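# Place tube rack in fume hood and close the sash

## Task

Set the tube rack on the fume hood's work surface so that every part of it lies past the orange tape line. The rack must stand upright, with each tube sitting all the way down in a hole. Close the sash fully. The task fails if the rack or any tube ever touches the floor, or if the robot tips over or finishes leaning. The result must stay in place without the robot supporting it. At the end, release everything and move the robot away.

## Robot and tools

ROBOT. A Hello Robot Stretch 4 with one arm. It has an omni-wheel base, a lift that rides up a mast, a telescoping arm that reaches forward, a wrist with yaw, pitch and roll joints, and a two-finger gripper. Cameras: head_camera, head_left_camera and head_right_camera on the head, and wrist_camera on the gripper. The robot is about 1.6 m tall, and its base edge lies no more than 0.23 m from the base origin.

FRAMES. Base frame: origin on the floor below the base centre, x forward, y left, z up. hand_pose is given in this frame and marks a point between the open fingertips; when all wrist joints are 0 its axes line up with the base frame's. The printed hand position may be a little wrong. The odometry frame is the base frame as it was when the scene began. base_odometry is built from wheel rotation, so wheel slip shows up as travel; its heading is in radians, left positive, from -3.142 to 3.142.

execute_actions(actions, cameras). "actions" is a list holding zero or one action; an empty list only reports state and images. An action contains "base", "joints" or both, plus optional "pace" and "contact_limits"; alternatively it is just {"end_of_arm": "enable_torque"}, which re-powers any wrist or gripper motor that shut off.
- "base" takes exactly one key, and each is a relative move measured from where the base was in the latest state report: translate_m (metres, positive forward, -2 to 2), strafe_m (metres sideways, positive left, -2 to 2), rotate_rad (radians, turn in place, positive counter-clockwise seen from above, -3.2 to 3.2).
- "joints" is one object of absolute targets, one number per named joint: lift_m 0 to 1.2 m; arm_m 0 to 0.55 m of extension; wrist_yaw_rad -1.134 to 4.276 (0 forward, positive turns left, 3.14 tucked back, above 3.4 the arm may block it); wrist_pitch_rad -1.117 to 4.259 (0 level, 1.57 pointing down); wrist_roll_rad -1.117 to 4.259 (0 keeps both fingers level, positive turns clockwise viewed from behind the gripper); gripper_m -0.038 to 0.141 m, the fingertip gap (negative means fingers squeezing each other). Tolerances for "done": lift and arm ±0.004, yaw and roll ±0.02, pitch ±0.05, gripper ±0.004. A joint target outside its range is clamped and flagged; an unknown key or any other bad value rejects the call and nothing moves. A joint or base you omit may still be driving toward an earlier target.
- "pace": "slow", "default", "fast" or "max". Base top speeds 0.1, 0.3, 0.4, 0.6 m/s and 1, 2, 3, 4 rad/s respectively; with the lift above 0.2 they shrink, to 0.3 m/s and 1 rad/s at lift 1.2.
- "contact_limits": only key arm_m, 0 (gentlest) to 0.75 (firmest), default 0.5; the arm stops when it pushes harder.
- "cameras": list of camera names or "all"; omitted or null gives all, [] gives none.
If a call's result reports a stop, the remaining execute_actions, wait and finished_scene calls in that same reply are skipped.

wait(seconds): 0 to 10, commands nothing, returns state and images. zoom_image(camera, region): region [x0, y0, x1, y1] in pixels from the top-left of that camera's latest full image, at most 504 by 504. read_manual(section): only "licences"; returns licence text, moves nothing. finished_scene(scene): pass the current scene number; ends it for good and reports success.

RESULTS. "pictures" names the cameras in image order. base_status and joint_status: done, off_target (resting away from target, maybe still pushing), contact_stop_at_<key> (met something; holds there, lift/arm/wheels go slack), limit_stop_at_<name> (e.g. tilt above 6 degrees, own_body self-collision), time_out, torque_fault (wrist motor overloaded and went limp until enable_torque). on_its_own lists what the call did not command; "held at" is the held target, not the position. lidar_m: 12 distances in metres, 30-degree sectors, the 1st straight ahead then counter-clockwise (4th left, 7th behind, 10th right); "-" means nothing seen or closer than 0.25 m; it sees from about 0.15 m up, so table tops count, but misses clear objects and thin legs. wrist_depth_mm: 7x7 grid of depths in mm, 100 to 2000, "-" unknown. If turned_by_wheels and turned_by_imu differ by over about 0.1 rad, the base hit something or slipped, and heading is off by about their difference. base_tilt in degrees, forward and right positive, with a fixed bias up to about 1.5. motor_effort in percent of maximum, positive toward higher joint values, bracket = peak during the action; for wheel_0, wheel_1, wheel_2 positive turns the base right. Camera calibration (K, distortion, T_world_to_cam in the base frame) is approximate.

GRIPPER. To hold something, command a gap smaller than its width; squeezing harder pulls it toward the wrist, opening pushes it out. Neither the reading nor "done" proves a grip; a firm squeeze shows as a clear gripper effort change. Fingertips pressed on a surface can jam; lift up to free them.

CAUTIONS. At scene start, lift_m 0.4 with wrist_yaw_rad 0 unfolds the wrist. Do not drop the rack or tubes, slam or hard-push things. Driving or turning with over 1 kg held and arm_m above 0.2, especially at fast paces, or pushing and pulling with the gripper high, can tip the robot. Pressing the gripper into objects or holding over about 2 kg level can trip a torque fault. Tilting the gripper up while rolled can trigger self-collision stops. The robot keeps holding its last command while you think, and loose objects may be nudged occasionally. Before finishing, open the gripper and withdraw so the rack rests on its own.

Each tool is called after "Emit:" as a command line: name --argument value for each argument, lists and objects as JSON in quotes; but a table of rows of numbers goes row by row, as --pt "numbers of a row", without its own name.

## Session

Emit:
execute_actions --actions '[]'

Scene clock: 0.00 s.
base_odometry: x=+0.000 y=+0.000 heading=+0.000 (m, m, rad; odometry frame)
turned_by_wheels: +0.000 (rad since the last result)
turned_by_imu: +0.000 (rad since the last result)
base_tilt: forward=-0.8 right=+0.8 (deg)
lidar_m: 2.71 1.51 1.51 1.35 1.13 1.14 1.28 1.97 1.99 2.78 1.75 1.72
base_status: not commanded
joint_positions: lift_m=+0.133 arm_m=-0.001 wrist_yaw_rad=+3.149 wrist_pitch_rad=+0.020 wrist_roll_rad=-0.006 gripper_m=+0.057
joint_status: not commanded
motor_effort: lift_m=+19 arm_m=-1 wrist_yaw_rad=+1 wrist_pitch_rad=-5 wrist_roll_rad=-1 gripper_m=-1 wheel_0=+0 wheel_1=+0 wheel_2=+0 (%)
hand_pose: x=-0.1189 y=+0.0854 z=+0.3054 quat_wxyz=(-0.004, -0.010, -0.003, +1.000) (m; base frame)
wrist_depth_mm: - 142 1863 1618 1308 1138 1008 / - 121 153 1576 1336 1118 991 / - 116 145 1618 1308 1118 991 / - 131 183 1576 1308 1118 976 / 138 - 1921 1576 1308 1118 976 / 1281 1430 1205 1464 1182 1078 976 / 842 842 798 917 809 946 904
pictures: head_camera, head_left_camera, head_right_camera, wrist_camera
camera_calibration (this result's frames):
wrist_camera: T_world_to_cam=[[0.035612, 0.999223, 0.0168769, -0.0940625], [-0.0269674, 0.0178423, -0.999477, 0.366569], [-0.999002, 0.0351383, 0.0275819, 0.0971155], [0, 0, 0, 1]] pos_world=[0.110254, 0.0840365, 0.365286]
Images, in order (width x height): head_camera 420x560, head_left_camera 420x672, head_right_camera 420x672, wrist_camera 616x392.

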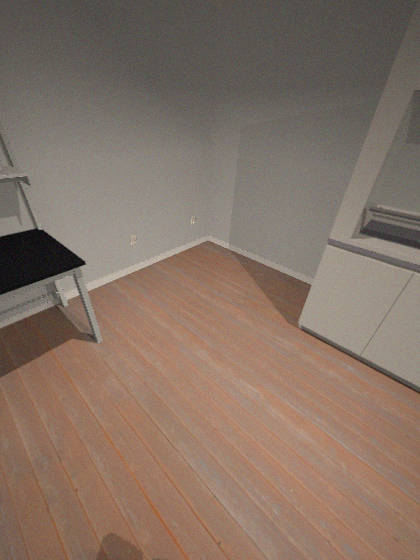

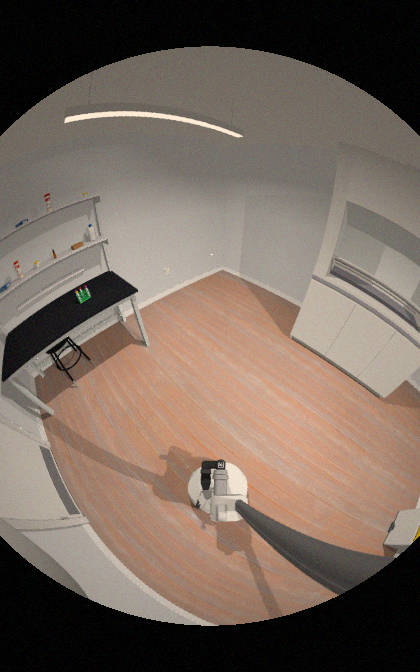

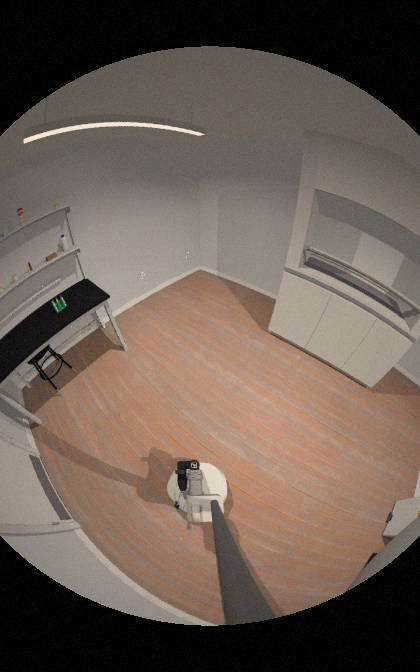

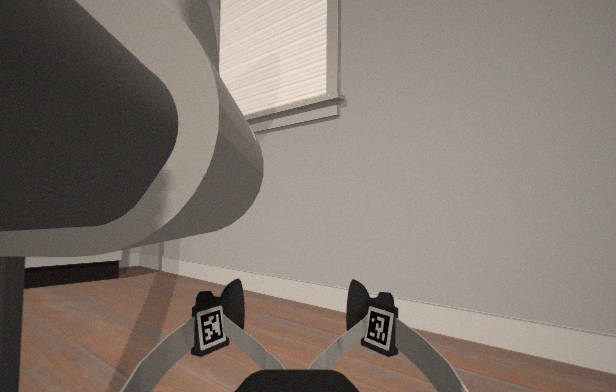

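Emit:
execute_actions --actions '[{"base":{"rotate_rad":-0.78},"joints":{"lift_m":0.82,"wrist_yaw_rad":0,"gripper_m":0.0}}]' --cameras '[]'

Emit:
execute_actions --actions '[{"base":{"translate_m":1.1}}]' --cameras '["head_camera","wrist_camera"]'

Scene clock: 13.50 s.
base_odometry: x=+0.000 y=+0.000 heading=-0.779 (m, m, rad; odometry frame)
turned_by_wheels: -0.779 (rad since the last result)
turned_by_imu: -0.775 (rad since the last result)
base_tilt: forward=-0.6 right=+0.6 (deg)
lidar_m: 1.72 1.81 1.60 1.50 1.56 1.17 1.13 1.17 1.54 1.98 2.09 1.83
base_status: done
joint_positions: lift_m=+0.820 arm_m=-0.001 wrist_yaw_rad=+0.000 wrist_pitch_rad=+0.020 wrist_roll_rad=-0.006 gripper_m=+0.000
joint_status: all done
motor_effort: lift_m=+22(24) arm_m=+0(1) wrist_yaw_rad=+0(3) wrist_pitch_rad=-5(5) wrist_roll_rad=-1(0) gripper_m=-7(4) wheel_0=+3(10) wheel_1=+2(9) wheel_2=+2(8) (%)
hand_pose: x=+0.4586 y=-0.0874 z=+0.9923 quat_wxyz=(+1.000, -0.003, +0.010, +0.000) (m; base frame)
wrist_depth_mm: - - 1537 1576 1576 1661 - / - - - - - 1618 - / - - - - - 1708 - / - - 1863 - - 1661 - / - - 1499 1499 1537 1537 - / - - 1464 207 1537 1576 - / - - 185 186 180 1537 -
pictures: none
No camera images: the call's "cameras" was empty. Leave "cameras" out to get every camera's image.

Scene clock: 18.63 s.
base_odometry: x=+0.783 y=-0.773 heading=-0.779 (m, m, rad; odometry frame)
turned_by_wheels: +0.000 (rad since the last result)
turned_by_imu: -0.003 (rad since the last result)
base_tilt: forward=-0.7 right=+0.8 (deg)
lidar_m: 0.62 0.67 2.10 2.32 1.67 2.17 2.23 2.32 2.09 2.05 0.98 0.68
base_status: done
joint_positions: lift_m=+0.820 arm_m=-0.001 wrist_yaw_rad=+0.000 wrist_pitch_rad=+0.020 wrist_roll_rad=-0.006 gripper_m=+0.000
joint_status: not commanded
motor_effort: lift_m=+20(21) arm_m=+0(0) wrist_yaw_rad=+0(1) wrist_pitch_rad=-5(5) wrist_roll_rad=+0(0) gripper_m=-2(3) wheel_0=+1(10) wheel_1=+0(7) wheel_2=+0(8) (%)
hand_pose: x=+0.4586 y=-0.0874 z=+0.9924 quat_wxyz=(+1.000, -0.003, +0.010, +0.000) (m; base frame)
wrist_depth_mm: 668 1060 1078 1098 1118 1138 1138 / 668 1060 1078 1098 1118 1118 1118 / 484 492 500 504 530 525 530 / 676 1060 1078 1098 1118 1118 1118 / 640 946 1060 1078 1098 1118 1042 / 410 418 421 207 436 445 449 / 410 415 185 186 180 442 449
pictures: head_camera, wrist_camera
camera_calibration (this result's frames):
wrist_camera: T_world_to_cam=[[-0.0425125, -0.998953, 0.0168801, -0.0923649], [0.0268107, -0.0180299, -0.999478, 1.04409], [0.998736, -0.0420377, 0.0275491, -0.261789], [0, 0, 0, 1]] pos_world=[0.229538, -0.0844484, 1.05232]
Images, in order (width x height): head_camera 420x560, wrist_camera 616x392.

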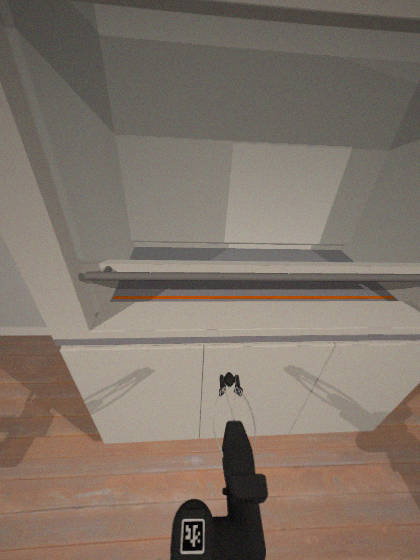

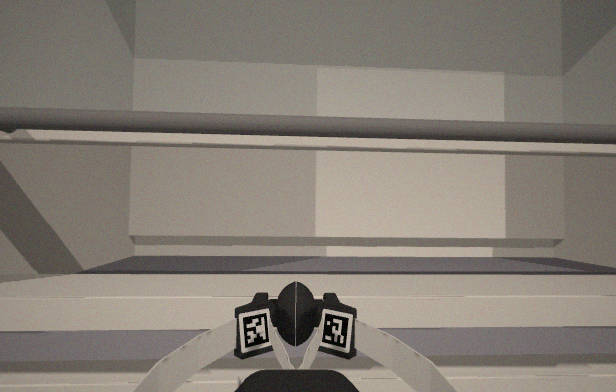

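Emit:
execute_actions --actions '[{"joints":{"lift_m":0.9,"arm_m":0.2}}]' --cameras '[]'

Emit:
execute_actions --actions '[{"joints":{"arm_m":0.42},"contact_limits":{"arm_m":0.1},"pace":"slow"}]' --cameras '[]'

Emit:
execute_actions --actions '[{"joints":{"lift_m":1.0},"pace":"slow"}]' --cameras '["head_camera"]'

Scene clock: 28.60 s.
base_odometry: x=+0.783 y=-0.773 heading=-0.779 (m, m, rad; odometry frame)
turned_by_wheels: +0.000 (rad since the last result)
turned_by_imu: -0.002 (rad since the last result)
base_tilt: forward=-0.5 right=+0.9 (deg)
lidar_m: 0.63 0.66 2.07 2.32 1.67 2.16 2.23 2.32 2.08 2.04 0.98 0.67
base_status: not commanded
joint_positions: lift_m=+0.900 arm_m=+0.199 wrist_yaw_rad=+0.000 wrist_pitch_rad=+0.020 wrist_roll_rad=-0.006 gripper_m=+0.000
joint_status: all done
motor_effort: lift_m=+21(22) arm_m=+7(7) wrist_yaw_rad=+1(0) wrist_pitch_rad=-5(5) wrist_roll_rad=-1(0) gripper_m=-6(5) wheel_0=+1(1) wheel_1=+0(1) wheel_2=+0(0) (%)
hand_pose: x=+0.6581 y=-0.0874 z=+1.0724 quat_wxyz=(+1.000, -0.003, +0.010, +0.000) (m; base frame)
wrist_depth_mm: 683 866 891 891 917 931 931 / 683 866 878 891 904 917 946 / 621 854 878 891 904 917 931 / 290 296 298 304 309 312 319 / 691 854 866 878 904 904 917 / 654 809 809 206 831 854 854 / 517 517 185 186 180 525 535
pictures: none
No camera images: the call's "cameras" was empty. Leave "cameras" out to get every camera's image.

Scene clock: 32.07 s.
base_odometry: x=+0.783 y=-0.773 heading=-0.779 (m, m, rad; odometry frame)
turned_by_wheels: +0.000 (rad since the last result)
turned_by_imu: -0.001 (rad since the last result)
base_tilt: forward=-0.6 right=+0.6 (deg)
lidar_m: 0.63 0.66 2.08 2.33 1.69 2.16 2.23 2.30 2.08 2.04 0.98 0.69
base_status: not commanded
joint_positions: lift_m=+0.900 arm_m=+0.419 wrist_yaw_rad=+0.000 wrist_pitch_rad=+0.020 wrist_roll_rad=-0.006 gripper_m=+0.000
joint_status: all done
motor_effort: lift_m=+21(21) arm_m=+7(6) wrist_yaw_rad=+0(1) wrist_pitch_rad=-5(5) wrist_roll_rad=+0(0) gripper_m=-6(3) wheel_0=+1(1) wheel_1=+1(0) wheel_2=+0(0) (%)
contact_limits: arm_m 0.1
hand_pose: x=+0.8781 y=-0.0874 z=+1.0724 quat_wxyz=(+1.000, -0.003, +0.010, +0.000) (m; base frame)
wrist_depth_mm: - - - - - - - / - - - - - - - / - - - - - - - / 634 640 654 661 668 683 691 / 627 640 647 661 668 676 691 / 640 661 647 207 668 676 691 / 512 517 185 186 180 530 535
pictures: none
No camera images: the call's "cameras" was empty. Leave "cameras" out to get every camera's image.

Scene clock: 33.50 s.
base_odometry: x=+0.783 y=-0.773 heading=-0.779 (m, m, rad; odometry frame)
turned_by_wheels: +0.000 (rad since the last result)
turned_by_imu: -0.001 (rad since the last result)
base_tilt: forward=-0.6 right=+0.7 (deg)
lidar_m: 0.64 0.66 2.08 2.33 1.68 2.15 2.23 2.31 2.08 2.03 0.96 0.68
base_status: not commanded
joint_positions: lift_m=+0.966 arm_m=+0.419 wrist_yaw_rad=+0.000 wrist_pitch_rad=+0.021 wrist_roll_rad=-0.006 gripper_m=+0.000
joint_status: lift_m contact_stop (moved +0.066 of +0.100)
on_its_own: lift_m is slack since a contact_stop (your +1.000 is given up)
motor_effort: lift_m=+19(37) arm_m=+7(7) wrist_yaw_rad=+2(11) wrist_pitch_rad=-9(72) wrist_roll_rad=+0(1) gripper_m=-7(6) wheel_0=+1(1) wheel_1=+0(0) wheel_2=+0(0) (%)
hand_pose: x=+0.8781 y=-0.0875 z=+1.1383 quat_wxyz=(+1.000, -0.003, +0.010, +0.000) (m; base frame)
wrist_depth_mm: 640 654 661 668 683 691 707 / 634 654 661 668 683 691 699 / 640 647 654 661 676 691 699 / 634 640 654 661 676 691 691 / - - - - - - - / - - - - - - - / - - - - - - -
pictures: head_camera
Images, in order (width x height): head_camera 420x560.

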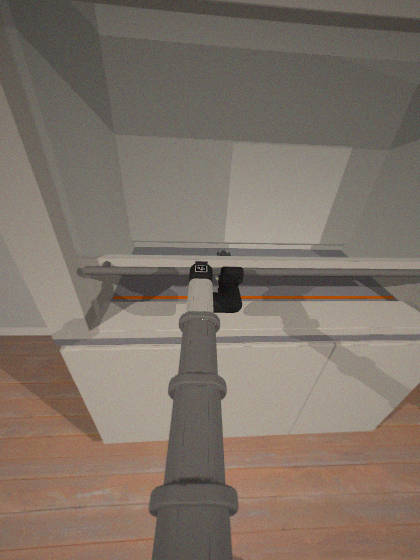

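Emit:
execute_actions --actions '[{"joints":{"lift_m":1.02},"pace":"slow"}]' --cameras '[]'

Scene clock: 39.23 s.
base_odometry: x=+0.783 y=-0.773 heading=-0.779 (m, m, rad; odometry frame)
turned_by_wheels: +0.000 (rad since the last result)
turned_by_imu: -0.002 (rad since the last result)
base_tilt: forward=-0.5 right=+0.7 (deg)
lidar_m: 0.63 0.67 2.08 2.34 1.69 2.17 2.24 2.30 2.10 2.04 0.98 0.68
base_status: not commanded
joint_positions: lift_m=+0.981 arm_m=+0.419 wrist_yaw_rad=-0.001 wrist_pitch_rad=+0.024 wrist_roll_rad=-0.006 gripper_m=+0.000
joint_status: lift_m contact_stop (moved +0.015 of +0.054)
on_its_own: lift_m is slack since a contact_stop (your +1.020 is given up)
motor_effort: lift_m=+19(38) arm_m=+7(7) wrist_yaw_rad=+3(9) wrist_pitch_rad=-17(63) wrist_roll_rad=+0(0) gripper_m=-6(6) wheel_0=+1(1) wheel_1=+1(0) wheel_2=-1(1) (%)
hand_pose: x=+0.8780 y=-0.0876 z=+1.1523 quat_wxyz=(+1.000, -0.003, +0.012, +0.000) (m; base frame)
wrist_depth_mm: 640 654 668 668 683 699 699 / 640 640 661 676 683 691 707 / 634 640 654 668 676 683 707 / 627 647 654 668 668 683 691 / - - - - - - - / - - - - - - - / - - - - - - -
pictures: none
No camera images: the call's "cameras" was empty. Leave "cameras" out to get every camera's image.

Emit:
execute_actions --actions '[{"joints":{"lift_m":0.981,"wrist_pitch_rad":-0.25},"pace":"slow"}]' --cameras '[]'

Emit:
execute_actions --actions '[{"joints":{"lift_m":0.95,"wrist_pitch_rad":0.1,"arm_m":0}}]' --cameras '[]'

Emit:
execute_actions --actions '[{"base":{"rotate_rad":2.25},"joints":{"gripper_m":0.14,"wrist_pitch_rad":0.3}}]' --cameras '[]'

Emit:
execute_actions --actions '[{"base":{"translate_m":1.0}}]' --cameras '["head_camera","wrist_camera"]'

Scene clock: 55.90 s.
base_odometry: x=+0.783 y=-0.773 heading=-0.779 (m, m, rad; odometry frame)
turned_by_wheels: +0.000 (rad since the last result)
turned_by_imu: -0.002 (rad since the last result)
base_tilt: forward=-0.7 right=+0.7 (deg)
lidar_m: 0.64 0.65 2.09 2.31 1.67 2.18 2.23 2.30 2.07 2.04 0.98 0.67
base_status: not commanded
joint_positions: lift_m=+0.981 arm_m=+0.419 wrist_yaw_rad=+0.001 wrist_pitch_rad=-0.242 wrist_roll_rad=-0.006 gripper_m=+0.000
joint_status: all done
motor_effort: lift_m=+25(32) arm_m=+4(7) wrist_yaw_rad=-1(11) wrist_pitch_rad=-21(94) wrist_roll_rad=+0(2) gripper_m=-6(3) wheel_0=+0(1) wheel_1=+0(0) wheel_2=+0(2) (%)
hand_pose: x=+0.8703 y=-0.0872 z=+1.2279 quat_wxyz=(+0.993, -0.003, -0.121, +0.000) (m; base frame)
wrist_depth_mm: 691 788 809 831 831 854 866 / 699 759 768 778 798 820 820 / 699 723 732 750 759 768 778 / 676 699 699 715 723 741 750 / - - - - - - - / - - - - - - - / - - - - - - -
pictures: none
No camera images: the call's "cameras" was empty. Leave "cameras" out to get every camera's image.

Scene clock: 58.23 s.
base_odometry: x=+0.783 y=-0.773 heading=-0.779 (m, m, rad; odometry frame)
turned_by_wheels: +0.000 (rad since the last result)
turned_by_imu: -0.001 (rad since the last result)
base_tilt: forward=-0.8 right=+0.8 (deg)
lidar_m: 0.63 0.65 2.08 2.33 1.67 2.17 2.22 2.30 2.10 2.02 0.99 0.67
base_status: not commanded
joint_positions: lift_m=+0.950 arm_m=+0.001 wrist_yaw_rad=+0.000 wrist_pitch_rad=+0.102 wrist_roll_rad=-0.006 gripper_m=+0.000
joint_status: all done
motor_effort: lift_m=+16(23) arm_m=-7(8) wrist_yaw_rad=+1(1) wrist_pitch_rad=-6(14) wrist_roll_rad=+1(1) gripper_m=-6(5) wheel_0=+0(0) wheel_1=+0(0) wheel_2=+0(0) (%)
hand_pose: x=+0.4591 y=-0.0875 z=+1.0990 quat_wxyz=(+0.999, -0.003, +0.051, +0.000) (m; base frame)
wrist_depth_mm: 668 1025 1042 1060 1060 1098 1078 / 676 1042 1042 1060 1078 1098 1098 / 473 480 488 1060 1078 521 521 / 676 1042 1060 1078 1078 1118 1098 / 676 1008 1060 1098 1098 1118 1098 / 647 750 750 207 778 788 778 / 452 452 185 186 180 466 469
pictures: none
No camera images: the call's "cameras" was empty. Leave "cameras" out to get every camera's image.

Scene clock: 60.80 s.
base_odometry: x=+0.783 y=-0.773 heading=+1.470 (m, m, rad; odometry frame)
turned_by_wheels: +2.249 (rad since the last result)
turned_by_imu: +2.230 (rad since the last result)
base_tilt: forward=-0.8 right=+0.9 (deg)
lidar_m: 1.69 2.25 2.24 2.41 2.05 2.45 0.86 0.63 0.64 0.69 2.32 1.66
base_status: done
joint_positions: lift_m=+0.950 arm_m=+0.001 wrist_yaw_rad=+0.000 wrist_pitch_rad=+0.302 wrist_roll_rad=-0.006 gripper_m=+0.140
joint_status: all done
motor_effort: lift_m=+17(17) arm_m=-7(7) wrist_yaw_rad=+1(1) wrist_pitch_rad=-5(5) wrist_roll_rad=+1(0) gripper_m=+1(5) wheel_0=-4(5) wheel_1=-2(5) wheel_2=-2(12) (%)
hand_pose: x=+0.4476 y=-0.0874 z=+1.0425 quat_wxyz=(+0.989, -0.003, +0.151, +0.001) (m; base frame)
wrist_depth_mm: 1756 - - - - 1808 1618 / 1808 - - - - 1863 1661 / 1863 - - - - 1921 1708 / 1863 - - 1921 1756 1921 1708 / 1863 - - - - - 1756 / 1921 212 - - - 1983 1808 / 1708 1661 1618 160 1661 1708 1756
pictures: none
No camera images: the call's "cameras" was empty. Leave "cameras" out to get every camera's image.

Scene clock: 65.63 s.
base_odometry: x=+0.883 y=+0.222 heading=+1.470 (m, m, rad; odometry frame)
turned_by_wheels: +0.000 (rad since the last result)
turned_by_imu: -0.003 (rad since the last result)
base_tilt: forward=-0.7 right=+0.6 (deg)
lidar_m: 0.81 1.20 1.61 1.75 2.68 2.80 1.63 1.26 2.09 1.95 1.54 0.73
base_status: done
joint_positions: lift_m=+0.950 arm_m=+0.001 wrist_yaw_rad=+0.000 wrist_pitch_rad=+0.302 wrist_roll_rad=-0.006 gripper_m=+0.140
joint_status: not commanded
motor_effort: lift_m=+17(17) arm_m=-7(7) wrist_yaw_rad=+0(0) wrist_pitch_rad=-5(5) wrist_roll_rad=+0(0) gripper_m=+2(2) wheel_0=+2(3) wheel_1=+1(6) wheel_2=+1(14) (%)
hand_pose: x=+0.4476 y=-0.0874 z=+1.0425 quat_wxyz=(+0.989, -0.003, +0.151, +0.000) (m; base frame)
wrist_depth_mm: 1308 1537 1708 1499 1281 1118 1008 / 1336 1576 1708 1499 1281 1098 960 / 1336 1618 1808 1537 1336 1160 1042 / 1366 1537 1661 1537 1397 1182 1078 / 1366 1138 1042 1060 946 1098 1060 / 1397 212 854 768 732 741 788 / 1464 1576 1576 160 609 585 615
pictures: head_camera, wrist_camera
camera_calibration (this result's frames):
wrist_camera: T_world_to_cam=[[-0.0360765, -0.998947, 0.0283376, -0.108516], [-0.252808, -0.0183111, -0.967343, 1.18606], [0.966844, -0.0420624, -0.251881, 0.053453], [0, 0, 0, 1]] pos_world=[0.244251, -0.0844351, 1.16387]
Images, in order (width x height): head_camera 420x560, wrist_camera 616x392.

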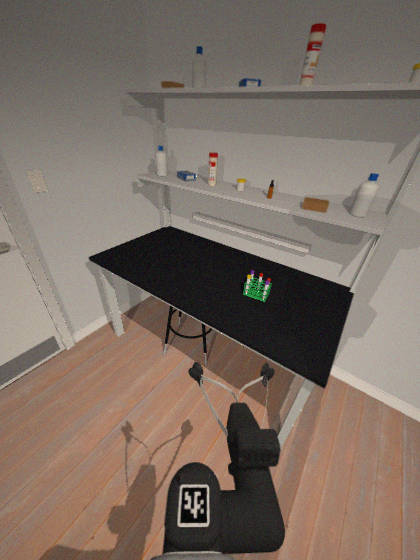

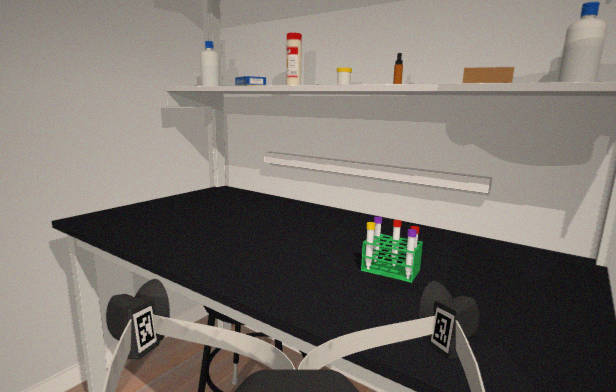

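Emit:
execute_actions --actions '[{"base":{"rotate_rad":0.9}}]' --cameras '[]'

Emit:
execute_actions --actions '[{"base":{"translate_m":-0.4},"joints":{"lift_m":0.85}}]' --cameras '[]'

Emit:
execute_actions --actions '[{"base":{"strafe_m":-0.93}}]' --cameras '["head_camera","wrist_camera"]'

Scene clock: 75.77 s.
base_odometry: x=+0.883 y=+0.222 heading=+2.370 (m, m, rad; odometry frame)
turned_by_wheels: +0.900 (rad since the last result)
turned_by_imu: +0.890 (rad since the last result)
base_tilt: forward=-0.5 right=+0.7 (deg)
lidar_m: 1.57 1.64 2.24 2.80 1.85 1.33 1.32 2.19 1.60 0.74 0.78 1.02
base_status: done
joint_positions: lift_m=+0.950 arm_m=+0.001 wrist_yaw_rad=+0.000 wrist_pitch_rad=+0.302 wrist_roll_rad=-0.006 gripper_m=+0.140
joint_status: not commanded
motor_effort: lift_m=+17(17) arm_m=-7(7) wrist_yaw_rad=+0(0) wrist_pitch_rad=-5(5) wrist_roll_rad=+0(0) gripper_m=+2(1) wheel_0=-2(9) wheel_1=-1(7) wheel_2=+0(11) (%)
hand_pose: x=+0.4476 y=-0.0874 z=+1.0425 quat_wxyz=(+0.989, -0.003, +0.151, +0.000) (m; base frame)
wrist_depth_mm: 1255 1281 1281 1281 1281 1336 1366 / 1308 1336 1308 1336 1336 1366 1397 / 1366 1366 1366 1366 1366 1430 1430 / 1397 1430 1397 1397 1430 1464 1537 / 1464 1464 1464 1499 1464 1308 1098 / 1537 212 1537 1537 1537 1366 1025 / 1537 1576 1576 160 1618 1618 1661
pictures: none
No camera images: the call's "cameras" was empty. Leave "cameras" out to get every camera's image.

Scene clock: 78.57 s.
base_odometry: x=+1.170 y=-0.057 heading=+2.370 (m, m, rad; odometry frame)
turned_by_wheels: +0.000 (rad since the last result)
turned_by_imu: -0.001 (rad since the last result)
base_tilt: forward=-0.7 right=+0.8 (deg)
lidar_m: 2.00 2.11 2.81 2.81 1.27 0.90 1.15 1.74 1.59 1.52 0.83 1.05
base_status: done
joint_positions: lift_m=+0.850 arm_m=+0.001 wrist_yaw_rad=+0.000 wrist_pitch_rad=+0.302 wrist_roll_rad=-0.006 gripper_m=+0.140
joint_status: all done
motor_effort: lift_m=+16(15) arm_m=-7(7) wrist_yaw_rad=+1(0) wrist_pitch_rad=-5(5) wrist_roll_rad=+0(0) gripper_m=+3(0) wheel_0=-2(6) wheel_1=-2(7) wheel_2=-1(10) (%)
hand_pose: x=+0.4476 y=-0.0874 z=+0.9426 quat_wxyz=(+0.989, -0.003, +0.151, +0.000) (m; base frame)
wrist_depth_mm: 1618 1661 1618 1661 1708 1708 1708 / 1661 1661 1708 1708 1756 1756 1756 / 1756 1756 1756 1756 1808 1808 1808 / 1808 1808 1808 1863 1863 1499 1366 / 1863 1863 1863 1921 1921 1983 991 / 1921 212 1921 1921 1921 1983 1618 / 1576 1499 1499 160 1537 1576 1537
pictures: none
No camera images: the call's "cameras" was empty. Leave "cameras" out to get every camera's image.

Scene clock: 83.00 s.
base_odometry: x=+1.818 y=+0.609 heading=+2.370 (m, m, rad; odometry frame)
turned_by_wheels: +0.000 (rad since the last result)
turned_by_imu: -0.004 (rad since the last result)
base_tilt: forward=-0.6 right=+0.7 (deg)
lidar_m: 0.39 0.40 2.84 3.74 1.48 1.75 1.67 0.90 0.63 0.59 0.59 0.42
base_status: done
joint_positions: lift_m=+0.850 arm_m=+0.001 wrist_yaw_rad=+0.000 wrist_pitch_rad=+0.302 wrist_roll_rad=-0.006 gripper_m=+0.140
joint_status: not commanded
motor_effort: lift_m=+16(16) arm_m=-7(7) wrist_yaw_rad=+1(1) wrist_pitch_rad=-5(5) wrist_roll_rad=+1(0) gripper_m=-4(1) wheel_0=+2(12) wheel_1=+0(8) wheel_2=+0(0) (%)
hand_pose: x=+0.4476 y=-0.0874 z=+0.9425 quat_wxyz=(+0.989, -0.003, +0.151, +0.000) (m; base frame)
wrist_depth_mm: 1661 1618 1708 1708 946 661 647 / 1661 1708 1756 1756 1576 1042 723 / 1756 1756 1808 1808 1661 960 723 / 1808 1863 1430 1281 1308 1008 676 / 1863 1863 788 691 798 831 707 / 1921 211 574 580 554 559 597 / 1537 430 430 160 439 442 462
pictures: head_camera, wrist_camera
camera_calibration (this result's frames):
wrist_camera: T_world_to_cam=[[-0.0361439, -0.998945, 0.0283377, -0.105673], [-0.252809, -0.0182941, -0.967343, 1.0894], [0.966841, -0.0421276, -0.251881, 0.028288], [0, 0, 0, 1]] pos_world=[0.244241, -0.08444, 1.06394]
Images, in order (width x height): head_camera 420x560, wrist_camera 616x392.

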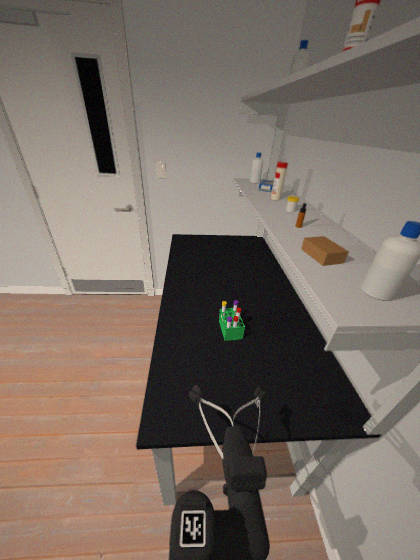

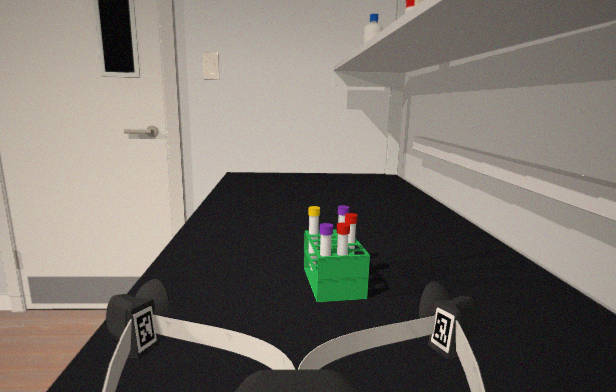

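Emit:
execute_actions --actions '[{"base":{"strafe_m":-0.125},"joints":{"wrist_pitch_rad":0.15,"wrist_yaw_rad":0.2,"lift_m":0.68,"arm_m":0.25}}]' --cameras '["wrist_camera"]'

Scene clock: 89.87 s.
base_odometry: x=+1.906 y=+0.699 heading=+2.370 (m, m, rad; odometry frame)
turned_by_wheels: +0.000 (rad since the last result)
turned_by_imu: -0.002 (rad since the last result)
base_tilt: forward=-0.5 right=+0.8 (deg)
lidar_m: 0.37 0.41 2.86 3.86 1.62 1.79 1.66 0.72 0.49 0.45 0.47 0.40
base_status: done
joint_positions: lift_m=+0.680 arm_m=+0.249 wrist_yaw_rad=+0.200 wrist_pitch_rad=+0.152 wrist_roll_rad=-0.006 gripper_m=+0.140
joint_status: all done
motor_effort: lift_m=+16(17) arm_m=+7(8) wrist_yaw_rad=+0(7) wrist_pitch_rad=-5(9) wrist_roll_rad=+0(0) gripper_m=+1(5) wheel_0=-1(11) wheel_1=+0(9) wheel_2=+0(2) (%)
hand_pose: x=+0.7165 y=-0.0290 z=+0.8147 quat_wxyz=(+0.992, -0.011, +0.075, +0.100) (m; base frame)
wrist_depth_mm: 1661 1618 1576 1537 1464 831 750 / 1708 1661 1618 1576 1464 1205 788 / 1708 1661 1618 1576 1537 1336 715 / 1756 1708 1618 960 1499 1182 778 / 1756 585 585 297 544 621 627 / 357 211 366 298 297 349 382 / 263 249 251 160 256 257 273
pictures: wrist_camera
camera_calibration (this result's frames):
wrist_camera: T_world_to_cam=[[0.159389, -0.986956, 0.022626, -0.169063], [-0.0997978, -0.0389101, -0.994247, 0.946468], [0.982159, 0.156214, -0.104698, -0.386601], [0, 0, 0, 1]] pos_world=[0.501106, -0.069638, 0.904372]
Images, in order (width x height): wrist_camera 616x392.

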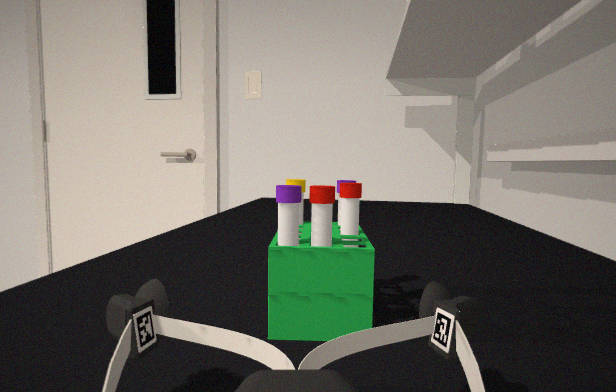

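Emit:
execute_actions --actions '[{"joints":{"arm_m":0.37,"lift_m":0.67},"pace":"slow"}]' --cameras '[]'

Emit:
execute_actions --actions '[{"joints":{"gripper_m":0.025}}]' --cameras '[]'

Emit:
execute_actions --actions '[{"joints":{"lift_m":0.75},"pace":"slow"}]' --cameras '["wrist_camera"]'

Scene clock: 97.93 s.
base_odometry: x=+1.906 y=+0.699 heading=+2.370 (m, m, rad; odometry frame)
turned_by_wheels: +0.000 (rad since the last result)
turned_by_imu: -0.002 (rad since the last result)
base_tilt: forward=-0.7 right=+0.5 (deg)
lidar_m: 0.39 0.38 2.87 3.87 1.64 1.79 1.68 0.72 0.50 0.46 0.49 0.40
base_status: not commanded
joint_positions: lift_m=+0.670 arm_m=+0.369 wrist_yaw_rad=+0.200 wrist_pitch_rad=+0.152 wrist_roll_rad=-0.006 gripper_m=+0.140
joint_status: all done
motor_effort: lift_m=+16(16) arm_m=+7(8) wrist_yaw_rad=+1(0) wrist_pitch_rad=-6(5) wrist_roll_rad=+0(0) gripper_m=+0(1) wheel_0=-1(1) wheel_1=+0(0) wheel_2=+0(0) (%)
hand_pose: x=+0.8365 y=-0.0290 z=+0.8047 quat_wxyz=(+0.992, -0.011, +0.075, +0.100) (m; base frame)
wrist_depth_mm: 1576 1464 1464 1430 1366 842 768 / 1618 1537 1499 1430 1397 1182 778 / 1576 1537 1499 1464 1430 1182 707 / 1661 1576 854 227 1397 1138 768 / 1661 535 276 230 564 574 580 / 334 209 179 177 204 325 353 / 243 231 181 160 236 238 254
pictures: none
No camera images: the call's "cameras" was empty. Leave "cameras" out to get every camera's image.

Scene clock: 100.07 s.
base_odometry: x=+1.906 y=+0.699 heading=+2.370 (m, m, rad; odometry frame)
turned_by_wheels: +0.000 (rad since the last result)
turned_by_imu: -0.001 (rad since the last result)
base_tilt: forward=-0.7 right=+0.7 (deg)
lidar_m: 0.38 0.37 2.88 3.86 1.61 1.79 1.67 0.73 0.49 0.46 0.49 0.41
base_status: not commanded
joint_positions: lift_m=+0.670 arm_m=+0.369 wrist_yaw_rad=+0.200 wrist_pitch_rad=+0.153 wrist_roll_rad=-0.006 gripper_m=+0.026
joint_status: all done
motor_effort: lift_m=+16(16) arm_m=+7(7) wrist_yaw_rad=+1(1) wrist_pitch_rad=-7(9) wrist_roll_rad=+0(0) gripper_m=-25(24) wheel_0=-1(1) wheel_1=+0(0) wheel_2=+0(0) (%)
hand_pose: x=+0.8364 y=-0.0290 z=+0.8044 quat_wxyz=(+0.992, -0.011, +0.076, +0.100) (m; base frame)
wrist_depth_mm: 1537 1499 1464 1397 1042 854 768 / 1576 1537 1499 1464 1366 1182 778 / 1618 1537 1537 1464 1397 1205 707 / 1618 1576 842 220 1430 1138 768 / 1661 535 433 192 559 569 574 / 330 334 171 170 181 347 349 / 242 173 173 173 184 225 252
pictures: none
No camera images: the call's "cameras" was empty. Leave "cameras" out to get every camera's image.

Scene clock: 101.60 s.
base_odometry: x=+1.906 y=+0.699 heading=+2.370 (m, m, rad; odometry frame)
turned_by_wheels: +0.000 (rad since the last result)
turned_by_imu: -0.001 (rad since the last result)
base_tilt: forward=-0.6 right=+0.7 (deg)
lidar_m: 0.38 0.39 2.87 3.85 1.62 1.78 1.68 0.72 0.50 0.47 0.47 0.41
base_status: not commanded
joint_positions: lift_m=+0.750 arm_m=+0.369 wrist_yaw_rad=+0.200 wrist_pitch_rad=+0.154 wrist_roll_rad=-0.006 gripper_m=+0.026
joint_status: all done
motor_effort: lift_m=+22(24) arm_m=+7(7) wrist_yaw_rad=+0(1) wrist_pitch_rad=-9(9) wrist_roll_rad=+0(0) gripper_m=-24(25) wheel_0=-1(1) wheel_1=+0(0) wheel_2=+0(0) (%)
hand_pose: x=+0.8364 y=-0.0290 z=+0.8838 quat_wxyz=(+0.992, -0.011, +0.076, +0.100) (m; base frame)
wrist_depth_mm: 1537 1499 1430 1430 1366 640 634 / 1576 1499 1464 1430 1205 1078 778 / 1618 1537 1499 1464 1430 1205 778 / 1618 1576 1499 221 1397 1229 699 / 1618 1576 691 193 891 904 741 / 1661 535 171 171 181 554 559 / 387 173 173 172 184 362 402
pictures: wrist_camera
camera_calibration (this result's frames):
wrist_camera: T_world_to_cam=[[0.159318, -0.986967, 0.0226763, -0.189768], [-0.101021, -0.0391476, -0.994114, 1.02806], [0.982045, 0.15609, -0.105942, -0.495957], [0, 0, 0, 1]] pos_world=[0.621142, -0.0696348, 0.973768]
Images, in order (width x height): wrist_camera 616x392.

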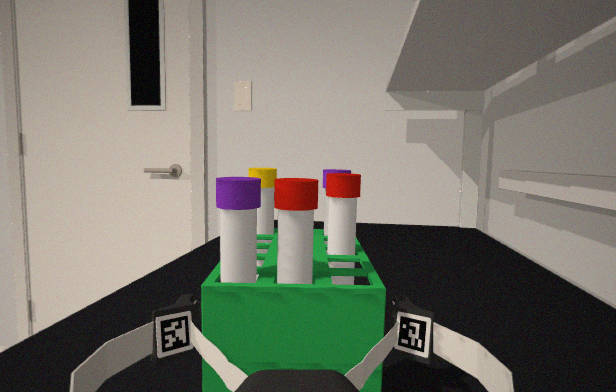

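Emit:
execute_actions --actions '[{"base":{"strafe_m":1.84},"joints":{"arm_m":0.0}}]' --cameras '[]'

Emit:
execute_actions --actions '[{"base":{"rotate_rad":-3.1},"joints":{"lift_m":0.912,"wrist_yaw_rad":0},"pace":"slow"}]' --cameras '["head_camera","wrist_camera"]'

Scene clock: 116.57 s.
base_odometry: x=+0.622 y=-0.619 heading=+2.370 (m, m, rad; odometry frame)
turned_by_wheels: +0.000 (rad since the last result)
turned_by_imu: +0.003 (rad since the last result)
base_tilt: forward=-0.7 right=+0.8 (deg)
lidar_m: 0.38 2.10 2.10 2.01 1.31 0.91 0.85 0.90 2.39 1.60 1.61 2.10
base_status: done
joint_positions: lift_m=+0.750 arm_m=+0.001 wrist_yaw_rad=+0.200 wrist_pitch_rad=+0.154 wrist_roll_rad=-0.006 gripper_m=+0.026
joint_status: all done
motor_effort: lift_m=+22(22) arm_m=-7(7) wrist_yaw_rad=+0(1) wrist_pitch_rad=-10(10) wrist_roll_rad=+1(1) gripper_m=-25(23) wheel_0=+1(8) wheel_1=-1(9) wheel_2=-1(2) (%)
hand_pose: x=+0.4689 y=-0.0290 z=+0.8838 quat_wxyz=(+0.992, -0.011, +0.076, +0.100) (m; base frame)
wrist_depth_mm: 1921 1863 1808 1708 1661 1618 1537 / 1983 1863 1808 1756 1708 1618 1576 / - 1921 1863 1756 1708 1618 1576 / - 1921 1808 220 1708 1661 1618 / - 1983 273 192 1756 1661 1618 / - - 171 171 181 1708 1661 / 1756 173 173 172 183 1661 1661
pictures: none
No camera images: the call's "cameras" was empty. Leave "cameras" out to get every camera's image.

Scene clock: 120.97 s.
base_odometry: x=+0.622 y=-0.619 heading=-0.730 (m, m, rad; odometry frame)
turned_by_wheels: -3.099 (rad since the last result)
turned_by_imu: -3.075 (rad since the last result)
base_tilt: forward=-0.6 right=+0.6 (deg)
lidar_m: 0.43 0.90 2.40 1.58 1.65 2.10 2.02 2.11 2.06 2.00 1.22 0.91
base_status: done
joint_positions: lift_m=+0.912 arm_m=+0.001 wrist_yaw_rad=+0.000 wrist_pitch_rad=+0.154 wrist_roll_rad=-0.006 gripper_m=+0.026
joint_status: all done
motor_effort: lift_m=+22(21) arm_m=-7(7) wrist_yaw_rad=+1(4) wrist_pitch_rad=-10(10) wrist_roll_rad=+0(1) gripper_m=-27(25) wheel_0=+2(7) wheel_1=+2(5) wheel_2=+3(8) (%)
hand_pose: x=+0.4572 y=-0.0875 z=+1.0457 quat_wxyz=(+0.997, -0.003, +0.077, +0.000) (m; base frame)
wrist_depth_mm: 615 878 1229 1255 1255 1255 1229 / 621 820 1255 1255 1255 1255 1205 / 634 831 1255 1255 1281 1281 1205 / 634 891 1255 220 1308 1281 1255 / 647 715 274 192 759 768 788 / 654 654 171 170 181 661 668 / 661 173 173 172 184 668 676
pictures: head_camera, wrist_camera
camera_calibration (this result's frames):
wrist_camera: T_world_to_cam=[[-0.0400338, -0.998941, 0.0226968, -0.100598], [-0.107091, -0.0182946, -0.994081, 1.153], [0.993443, -0.0422275, -0.106246, -0.119541], [0, 0, 0, 1]] pos_world=[0.238206, -0.084446, 1.13576]
Images, in order (width x height): head_camera 420x560, wrist_camera 616x392.

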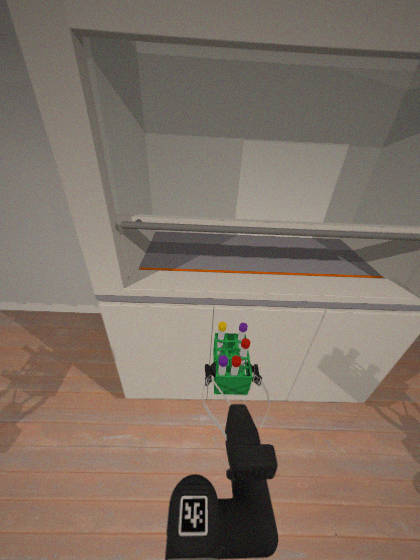

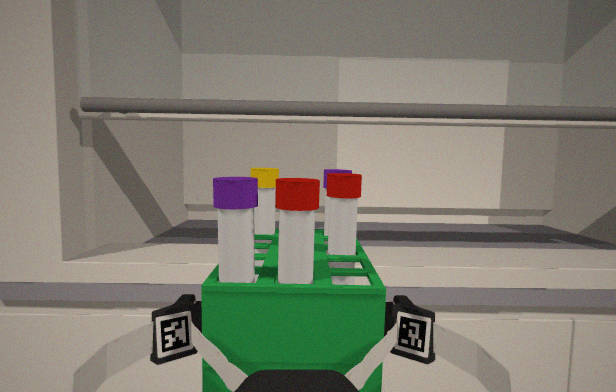

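Emit:
execute_actions --actions '[{"base":{"translate_m":0.48},"joints":{"arm_m":0.14}}]' --cameras '[]'

Emit:
execute_actions --actions '[{"joints":{"lift_m":0.88},"pace":"slow"}]' --cameras '[]'

Emit:
execute_actions --actions '[{"joints":{"arm_m":0.33},"pace":"slow","contact_limits":{"arm_m":0.15}}]' --cameras '["head_camera"]'

Scene clock: 130.60 s.
base_odometry: x=+0.980 y=-0.939 heading=-0.730 (m, m, rad; odometry frame)
turned_by_wheels: +0.000 (rad since the last result)
turned_by_imu: -0.004 (rad since the last result)
base_tilt: forward=-0.7 right=+0.6 (deg)
lidar_m: 0.36 0.39 0.55 2.31 1.78 2.26 2.49 2.62 2.11 2.43 0.56 0.40
base_status: done
joint_positions: lift_m=+0.912 arm_m=+0.139 wrist_yaw_rad=+0.000 wrist_pitch_rad=+0.154 wrist_roll_rad=-0.006 gripper_m=+0.026
joint_status: all done
motor_effort: lift_m=+21(22) arm_m=+7(9) wrist_yaw_rad=+1(1) wrist_pitch_rad=-10(10) wrist_roll_rad=+0(1) gripper_m=-26(26) wheel_0=+3(8) wheel_1=+1(8) wheel_2=+1(11) (%)
hand_pose: x=+0.5948 y=-0.0874 z=+1.0458 quat_wxyz=(+0.997, -0.003, +0.077, +0.000) (m; base frame)
wrist_depth_mm: 585 640 647 640 647 647 647 / 585 647 654 647 654 654 654 / 585 661 668 661 661 668 668 / 591 661 668 221 668 683 676 / 591 699 273 192 683 732 741 / 539 539 170 170 181 564 569 / 389 173 173 172 184 364 410
pictures: none
No camera images: the call's "cameras" was empty. Leave "cameras" out to get every camera's image.

Scene clock: 131.70 s.
base_odometry: x=+0.980 y=-0.939 heading=-0.730 (m, m, rad; odometry frame)
turned_by_wheels: +0.000 (rad since the last result)
turned_by_imu: +0.000 (rad since the last result)
base_tilt: forward=-0.5 right=+0.9 (deg)
lidar_m: 0.37 0.41 0.56 2.32 1.77 2.25 2.51 2.61 2.13 2.43 0.54 0.39
base_status: not commanded
joint_positions: lift_m=+0.880 arm_m=+0.139 wrist_yaw_rad=+0.000 wrist_pitch_rad=+0.154 wrist_roll_rad=-0.006 gripper_m=+0.026
joint_status: all done
motor_effort: lift_m=+16(18) arm_m=+7(7) wrist_yaw_rad=+0(1) wrist_pitch_rad=-9(9) wrist_roll_rad=+0(0) gripper_m=-28(26) wheel_0=+3(3) wheel_1=+0(1) wheel_2=+1(1) (%)
hand_pose: x=+0.5948 y=-0.0874 z=+1.0142 quat_wxyz=(+0.997, -0.003, +0.077, +0.000) (m; base frame)
wrist_depth_mm: 580 634 640 647 647 647 647 / 585 647 647 654 654 654 661 / 591 654 654 654 668 668 668 / 585 668 668 220 668 676 683 / 585 723 274 192 676 691 707 / 459 459 171 170 181 480 484 / 334 173 173 173 184 312 349
pictures: none
No camera images: the call's "cameras" was empty. Leave "cameras" out to get every camera's image.

Scene clock: 134.87 s.
base_odometry: x=+0.980 y=-0.939 heading=-0.730 (m, m, rad; odometry frame)
turned_by_wheels: +0.000 (rad since the last result)
turned_by_imu: -0.001 (rad since the last result)
base_tilt: forward=-0.7 right=+0.7 (deg)
lidar_m: 0.37 0.41 0.57 2.31 1.75 2.24 2.52 2.62 2.11 2.42 0.55 0.39
base_status: not commanded
joint_positions: lift_m=+0.880 arm_m=+0.329 wrist_yaw_rad=+0.000 wrist_pitch_rad=+0.154 wrist_roll_rad=-0.006 gripper_m=+0.026
joint_status: all done
motor_effort: lift_m=+16(16) arm_m=+8(7) wrist_yaw_rad=+0(0) wrist_pitch_rad=-10(9) wrist_roll_rad=+0(1) gripper_m=-26(29) wheel_0=+3(3) wheel_1=+0(1) wheel_2=+1(1) (%)
contact_limits: arm_m 0.15
hand_pose: x=+0.7847 y=-0.0874 z=+1.0142 quat_wxyz=(+0.997, -0.003, +0.077, +0.000) (m; base frame)
wrist_depth_mm: 459 459 462 462 462 462 462 / 466 466 466 466 469 469 473 / 469 469 473 473 473 477 477 / 473 480 477 221 480 484 484 / 535 488 274 192 488 492 492 / 455 459 171 171 181 473 484 / 332 173 173 172 184 310 347
pictures: head_camera
Images, in order (width x height): head_camera 420x560.

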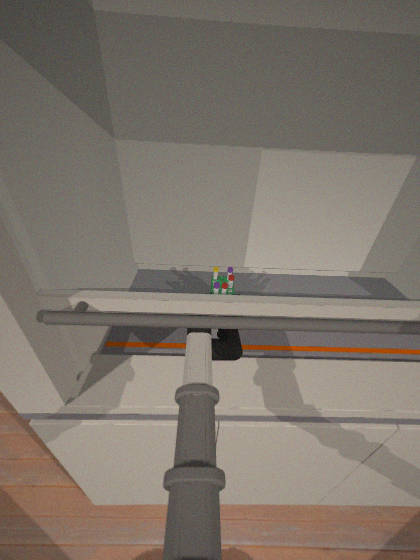

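Emit:
execute_actions --actions '[{"joints":{"lift_m":0.83},"pace":"slow"}]' --cameras '[]'

Emit:
execute_actions --actions '[{"joints":{"gripper_m":0.14}}]' --cameras '[]'

Emit:
execute_actions --actions '[{"joints":{"lift_m":0.88}}]' --cameras '[]'

Emit:
execute_actions --actions '[{"joints":{"arm_m":0.0}}]' --cameras '["wrist_camera"]'

Emit:
execute_actions --actions '[{"joints":{"wrist_yaw_rad":1.85,"gripper_m":0,"wrist_pitch_rad":-0.2}}]' --cameras '[]'

Emit:
execute_actions --actions '[{"joints":{"lift_m":1.12}}]' --cameras '[]'

Emit:
execute_actions --actions '[{"joints":{"arm_m":0.17},"contact_limits":{"arm_m":0.1}}]' --cameras '[]'

Emit:
execute_actions --actions '[{"joints":{"lift_m":0.85},"pace":"slow"}]' --cameras '["head_camera"]'

Scene clock: 148.07 s.
base_odometry: x=+0.980 y=-0.939 heading=-0.730 (m, m, rad; odometry frame)
turned_by_wheels: +0.000 (rad since the last result)
turned_by_imu: -0.002 (rad since the last result)
base_tilt: forward=-0.6 right=+0.8 (deg)
lidar_m: 0.36 0.40 0.60 2.30 1.73 2.25 2.49 2.62 2.12 2.42 0.56 0.40
base_status: not commanded
joint_positions: lift_m=+0.830 arm_m=+0.329 wrist_yaw_rad=+0.000 wrist_pitch_rad=+0.154 wrist_roll_rad=-0.006 gripper_m=+0.026
joint_status: all done
motor_effort: lift_m=+16(16) arm_m=+7(7) wrist_yaw_rad=+0(0) wrist_pitch_rad=-9(10) wrist_roll_rad=+0(0) gripper_m=-25(25) wheel_0=+3(3) wheel_1=+1(1) wheel_2=+1(1) (%)
hand_pose: x=+0.7847 y=-0.0874 z=+0.9643 quat_wxyz=(+0.997, -0.003, +0.077, +0.000) (m; base frame)
wrist_depth_mm: 459 455 459 462 466 466 466 / 462 466 466 469 469 469 473 / 466 469 473 473 477 473 480 / 477 477 477 223 484 484 484 / 521 530 433 193 535 535 535 / 330 334 171 171 181 345 351 / 241 173 173 172 183 224 252
pictures: none
No camera images: the call's "cameras" was empty. Leave "cameras" out to get every camera's image.

Scene clock: 150.20 s.
base_odometry: x=+0.980 y=-0.939 heading=-0.730 (m, m, rad; odometry frame)
turned_by_wheels: +0.000 (rad since the last result)
turned_by_imu: -0.001 (rad since the last result)
base_tilt: forward=-0.7 right=+0.7 (deg)
lidar_m: 0.36 0.39 0.56 2.31 1.76 2.25 2.50 2.63 2.11 2.43 0.56 0.40
base_status: not commanded
joint_positions: lift_m=+0.830 arm_m=+0.329 wrist_yaw_rad=+0.000 wrist_pitch_rad=+0.153 wrist_roll_rad=-0.006 gripper_m=+0.140
joint_status: all done
motor_effort: lift_m=+16(16) arm_m=+7(7) wrist_yaw_rad=+1(1) wrist_pitch_rad=-6(9) wrist_roll_rad=+1(1) gripper_m=+4(27) wheel_0=+3(3) wheel_1=+1(1) wheel_2=+1(1) (%)
hand_pose: x=+0.7848 y=-0.0874 z=+0.9646 quat_wxyz=(+0.997, -0.003, +0.076, +0.000) (m; base frame)
wrist_depth_mm: 459 462 462 466 462 466 466 / 462 466 466 466 469 469 469 / 469 469 473 473 477 477 480 / 480 480 477 239 480 484 484 / 521 530 436 195 530 535 539 / 334 211 189 189 204 325 353 / 243 232 192 160 225 238 254
pictures: none
No camera images: the call's "cameras" was empty. Leave "cameras" out to get every camera's image.

Scene clock: 151.30 s.
base_odometry: x=+0.980 y=-0.939 heading=-0.730 (m, m, rad; odometry frame)
turned_by_wheels: +0.000 (rad since the last result)
turned_by_imu: +0.000 (rad since the last result)
base_tilt: forward=-0.7 right=+0.6 (deg)
lidar_m: 0.38 0.40 0.57 2.30 1.74 2.26 2.50 2.60 2.14 2.43 0.55 0.41
base_status: not commanded
joint_positions: lift_m=+0.880 arm_m=+0.329 wrist_yaw_rad=+0.000 wrist_pitch_rad=+0.152 wrist_roll_rad=-0.006 gripper_m=+0.140
joint_status: all done
motor_effort: lift_m=+22(24) arm_m=+7(7) wrist_yaw_rad=+1(1) wrist_pitch_rad=-6(5) wrist_roll_rad=+1(0) gripper_m=+4(0) wheel_0=+3(3) wheel_1=+1(1) wheel_2=+1(1) (%)
hand_pose: x=+0.7848 y=-0.0874 z=+1.0142 quat_wxyz=(+0.997, -0.003, +0.076, +0.000) (m; base frame)
wrist_depth_mm: 455 462 459 459 462 466 466 / 466 466 466 466 469 473 473 / 469 469 469 473 477 477 477 / 473 480 480 480 484 480 484 / 480 484 484 484 488 488 492 / 459 211 199 239 442 449 484 / 332 317 197 159 325 329 349
pictures: none
No camera images: the call's "cameras" was empty. Leave "cameras" out to get every camera's image.

Scene clock: 153.40 s.
base_odometry: x=+0.980 y=-0.939 heading=-0.730 (m, m, rad; odometry frame)
turned_by_wheels: +0.000 (rad since the last result)
turned_by_imu: -0.001 (rad since the last result)
base_tilt: forward=-0.8 right=+0.6 (deg)
lidar_m: 0.38 0.41 0.57 2.31 1.76 2.26 2.49 2.59 2.13 2.42 0.56 0.41
base_status: not commanded
joint_positions: lift_m=+0.880 arm_m=+0.001 wrist_yaw_rad=+0.000 wrist_pitch_rad=+0.152 wrist_roll_rad=-0.006 gripper_m=+0.140
joint_status: all done
motor_effort: lift_m=+22(22) arm_m=-7(7) wrist_yaw_rad=+2(0) wrist_pitch_rad=-6(6) wrist_roll_rad=+1(1) gripper_m=+2(3) wheel_0=+3(3) wheel_1=+0(1) wheel_2=+1(1) (%)
hand_pose: x=+0.4573 y=-0.0875 z=+1.0142 quat_wxyz=(+0.997, -0.003, +0.076, +0.000) (m; base frame)
wrist_depth_mm: 585 778 768 778 778 778 778 / 585 778 788 788 788 798 798 / 585 788 798 798 798 798 798 / 591 809 809 809 820 820 831 / 591 741 759 521 788 798 809 / 462 211 469 477 445 455 492 / 271 258 260 160 265 267 283
pictures: wrist_camera
camera_calibration (this result's frames):
wrist_camera: T_world_to_cam=[[-0.0400984, -0.998939, 0.0226385, -0.0997995], [-0.105652, -0.0182909, -0.994235, 1.12114], [0.993594, -0.042259, -0.104807, -0.124495], [0, 0, 0, 1]] pos_world=[0.238147, -0.0844481, 1.10389]
Images, in order (width x height): wrist_camera 616x392.

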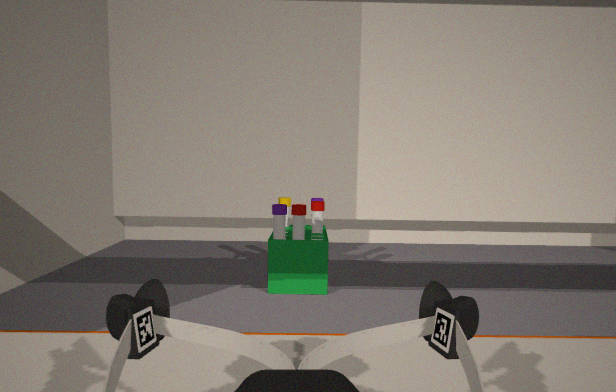

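Scene clock: 155.77 s.
base_odometry: x=+0.980 y=-0.939 heading=-0.730 (m, m, rad; odometry frame)
turned_by_wheels: +0.000 (rad since the last result)
turned_by_imu: -0.001 (rad since the last result)
base_tilt: forward=-0.8 right=+0.8 (deg)
lidar_m: 0.36 0.41 0.57 2.30 1.78 2.22 2.50 2.60 2.12 2.43 0.55 0.40
base_status: not commanded
joint_positions: lift_m=+0.880 arm_m=+0.001 wrist_yaw_rad=+1.850 wrist_pitch_rad=-0.198 wrist_roll_rad=-0.006 gripper_m=+0.000
joint_status: all done
motor_effort: lift_m=+22(22) arm_m=-7(7) wrist_yaw_rad=+2(5) wrist_pitch_rad=-6(10) wrist_roll_rad=+0(0) gripper_m=-1(3) wheel_0=+3(3) wheel_1=+1(1) wheel_2=+1(1) (%)
hand_pose: x=+0.1783 y=+0.2960 z=+1.1146 quat_wxyz=(+0.599, +0.077, -0.062, +0.794) (m; base frame)
wrist_depth_mm: 1863 1756 1756 1921 1921 1863 377 / - - - - - - - / - - - - - - - / - - - - - - - / - - - - - - 1983 / - - - 207 - 1983 1863 / - - 185 186 180 1921 1808
pictures: none
No camera images: the call's "cameras" was empty. Leave "cameras" out to get every camera's image.

Scene clock: 157.83 s.
base_odometry: x=+0.980 y=-0.939 heading=-0.730 (m, m, rad; odometry frame)
turned_by_wheels: +0.000 (rad since the last result)
turned_by_imu: -0.001 (rad since the last result)
base_tilt: forward=-0.7 right=+0.8 (deg)
lidar_m: 0.37 0.41 0.57 2.30 1.74 2.24 2.50 2.62 2.14 2.43 0.55 0.41
base_status: not commanded
joint_positions: lift_m=+1.120 arm_m=+0.001 wrist_yaw_rad=+1.850 wrist_pitch_rad=-0.198 wrist_roll_rad=-0.006 gripper_m=+0.000
joint_status: all done
motor_effort: lift_m=+22(21) arm_m=-7(7) wrist_yaw_rad=+1(2) wrist_pitch_rad=-5(6) wrist_roll_rad=+0(0) gripper_m=-6(6) wheel_0=+3(3) wheel_1=+1(1) wheel_2=+1(1) (%)
hand_pose: x=+0.1782 y=+0.2960 z=+1.3546 quat_wxyz=(+0.599, +0.077, -0.062, +0.794) (m; base frame)
wrist_depth_mm: 1576 1537 1537 1537 1576 1576 377 / 1863 1756 1366 1983 1921 1983 1863 / - - - - - - - / - - - - - - - / - - - - - - 1983 / - - - 207 - 1983 1921 / - - 185 186 180 1921 1808
pictures: none
No camera images: the call's "cameras" was empty. Leave "cameras" out to get every camera's image.

Scene clock: 159.43 s.
base_odometry: x=+0.980 y=-0.939 heading=-0.730 (m, m, rad; odometry frame)
turned_by_wheels: +0.000 (rad since the last result)
turned_by_imu: -0.001 (rad since the last result)
base_tilt: forward=-0.8 right=+0.8 (deg)
lidar_m: 0.37 0.38 0.58 2.32 1.77 2.27 2.51 2.63 2.12 2.42 0.56 0.39
base_status: not commanded
joint_positions: lift_m=+1.120 arm_m=+0.169 wrist_yaw_rad=+1.850 wrist_pitch_rad=-0.198 wrist_roll_rad=-0.006 gripper_m=+0.000
joint_status: all done
motor_effort: lift_m=+22(22) arm_m=+7(8) wrist_yaw_rad=+1(1) wrist_pitch_rad=-6(6) wrist_roll_rad=+1(1) gripper_m=-5(3) wheel_0=+3(3) wheel_1=+1(1) wheel_2=+1(1) (%)
contact_limits: arm_m 0.1
hand_pose: x=+0.3458 y=+0.2960 z=+1.3546 quat_wxyz=(+0.599, +0.077, -0.062, +0.794) (m; base frame)
wrist_depth_mm: 1576 1576 1537 1537 286 277 250 / 1863 1756 1366 1983 277 266 240 / - - - - 266 255 237 / - - - - 255 245 236 / - - - - 246 236 233 / - - - 207 - 226 226 / - - 185 186 180 217 220
pictures: none
No camera images: the call's "cameras" was empty. Leave "cameras" out to get every camera's image.

Scene clock: 160.60 s.
base_odometry: x=+0.980 y=-0.939 heading=-0.730 (m, m, rad; odometry frame)
turned_by_wheels: +0.000 (rad since the last result)
turned_by_imu: +0.000 (rad since the last result)
base_tilt: forward=-0.7 right=+0.6 (deg)
lidar_m: 0.37 0.41 0.56 2.31 1.78 2.24 2.50 2.64 2.11 2.43 0.58 0.41
base_status: not commanded
joint_positions: lift_m=+1.074 arm_m=+0.169 wrist_yaw_rad=+1.850 wrist_pitch_rad=-0.198 wrist_roll_rad=-0.006 gripper_m=+0.000
joint_status: lift_m contact_stop (moved -0.046 of -0.270)
on_its_own: lift_m is slack since a contact_stop (your +0.850 is given up)
motor_effort: lift_m=+19(20) arm_m=+6(7) wrist_yaw_rad=+0(3) wrist_pitch_rad=-5(7) wrist_roll_rad=+0(1) gripper_m=-3(6) wheel_0=+2(3) wheel_1=-1(1) wheel_2=+0(1) (%)
hand_pose: x=+0.3459 y=+0.2960 z=+1.3086 quat_wxyz=(+0.599, +0.077, -0.062, +0.795) (m; base frame)
wrist_depth_mm: 1618 1618 1618 1576 285 276 249 / 1921 1863 - - 276 265 239 / - - - - 265 254 236 / - - - - 255 245 235 / - - - - 245 234 232 / - - - 206 238 225 226 / - - 185 186 181 217 220
pictures: head_camera
Images, in order (width x height): head_camera 420x560.

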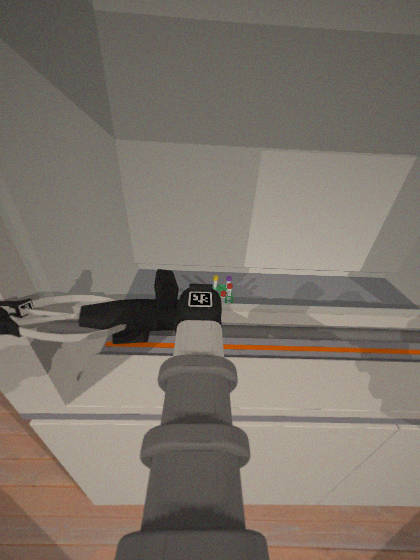

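Emit:
execute_actions --actions '[{"joints":{"lift_m":0.85},"pace":"max"}]' --cameras '[]'

Scene clock: 169.23 s.
base_odometry: x=+0.980 y=-0.939 heading=-0.730 (m, m, rad; odometry frame)
turned_by_wheels: +0.000 (rad since the last result)
turned_by_imu: -0.001 (rad since the last result)
base_tilt: forward=-0.5 right=+0.6 (deg)
lidar_m: 0.37 0.37 0.55 2.31 1.77 2.26 2.50 2.62 2.11 2.44 0.57 0.39
base_status: not commanded
joint_positions: lift_m=+1.039 arm_m=+0.169 wrist_yaw_rad=+1.850 wrist_pitch_rad=-0.198 wrist_roll_rad=-0.006 gripper_m=+0.000
joint_status: lift_m contact_stop (moved -0.034 of -0.224)
on_its_own: lift_m is slack since a contact_stop (your +0.850 is given up)
motor_effort: lift_m=+19(19) arm_m=+4(6) wrist_yaw_rad=+1(5) wrist_pitch_rad=-5(7) wrist_roll_rad=-1(0) gripper_m=-4(7) wheel_0=+1(2) wheel_1=-1(5) wheel_2=+0(6) (%)
hand_pose: x=+0.3462 y=+0.2960 z=+1.2742 quat_wxyz=(+0.599, +0.077, -0.062, +0.795) (m; base frame)
wrist_depth_mm: 1661 1661 1618 1661 283 274 248 / 1921 1863 - - 273 264 238 / - - - - 264 252 235 / - - - - 253 242 233 / - - - - 244 233 232 / - - - 206 236 224 225 / - - 185 186 180 216 218
pictures: none
No camera images: the call's "cameras" was empty. Leave "cameras" out to get every camera's image.

Emit:
execute_actions --actions '[{"joints":{"lift_m":0.85},"pace":"max"}]' --cameras '[]'

Scene clock: 172.57 s.
base_odometry: x=+0.980 y=-0.939 heading=-0.730 (m, m, rad; odometry frame)
turned_by_wheels: +0.000 (rad since the last result)
turned_by_imu: +0.001 (rad since the last result)
base_tilt: forward=-0.7 right=+0.8 (deg)
lidar_m: 0.36 0.40 0.55 2.29 1.76 2.24 2.51 2.62 2.12 2.44 0.55 0.39
base_status: not commanded
joint_positions: lift_m=+0.984 arm_m=+0.169 wrist_yaw_rad=+1.850 wrist_pitch_rad=-0.198 wrist_roll_rad=-0.006 gripper_m=+0.000
joint_status: lift_m contact_stop (moved -0.056 of -0.189)
on_its_own: lift_m is slack since a contact_stop (your +0.850 is given up)
motor_effort: lift_m=+19(17) arm_m=+3(4) wrist_yaw_rad=+1(14) wrist_pitch_rad=-5(9) wrist_roll_rad=-1(3) gripper_m=-5(4) wheel_0=+0(2) wheel_1=-1(7) wheel_2=+1(8) (%)
hand_pose: x=+0.3464 y=+0.2960 z=+1.2184 quat_wxyz=(+0.599, +0.077, -0.062, +0.795) (m; base frame)
wrist_depth_mm: 1708 1661 1618 1708 279 268 244 / - - - - 270 260 236 / - - - - 260 249 233 / - - - - 251 239 231 / - - - - 241 229 229 / - - - 207 232 221 223 / - - 185 186 180 213 216
pictures: none
No camera images: the call's "cameras" was empty. Leave "cameras" out to get every camera's image.


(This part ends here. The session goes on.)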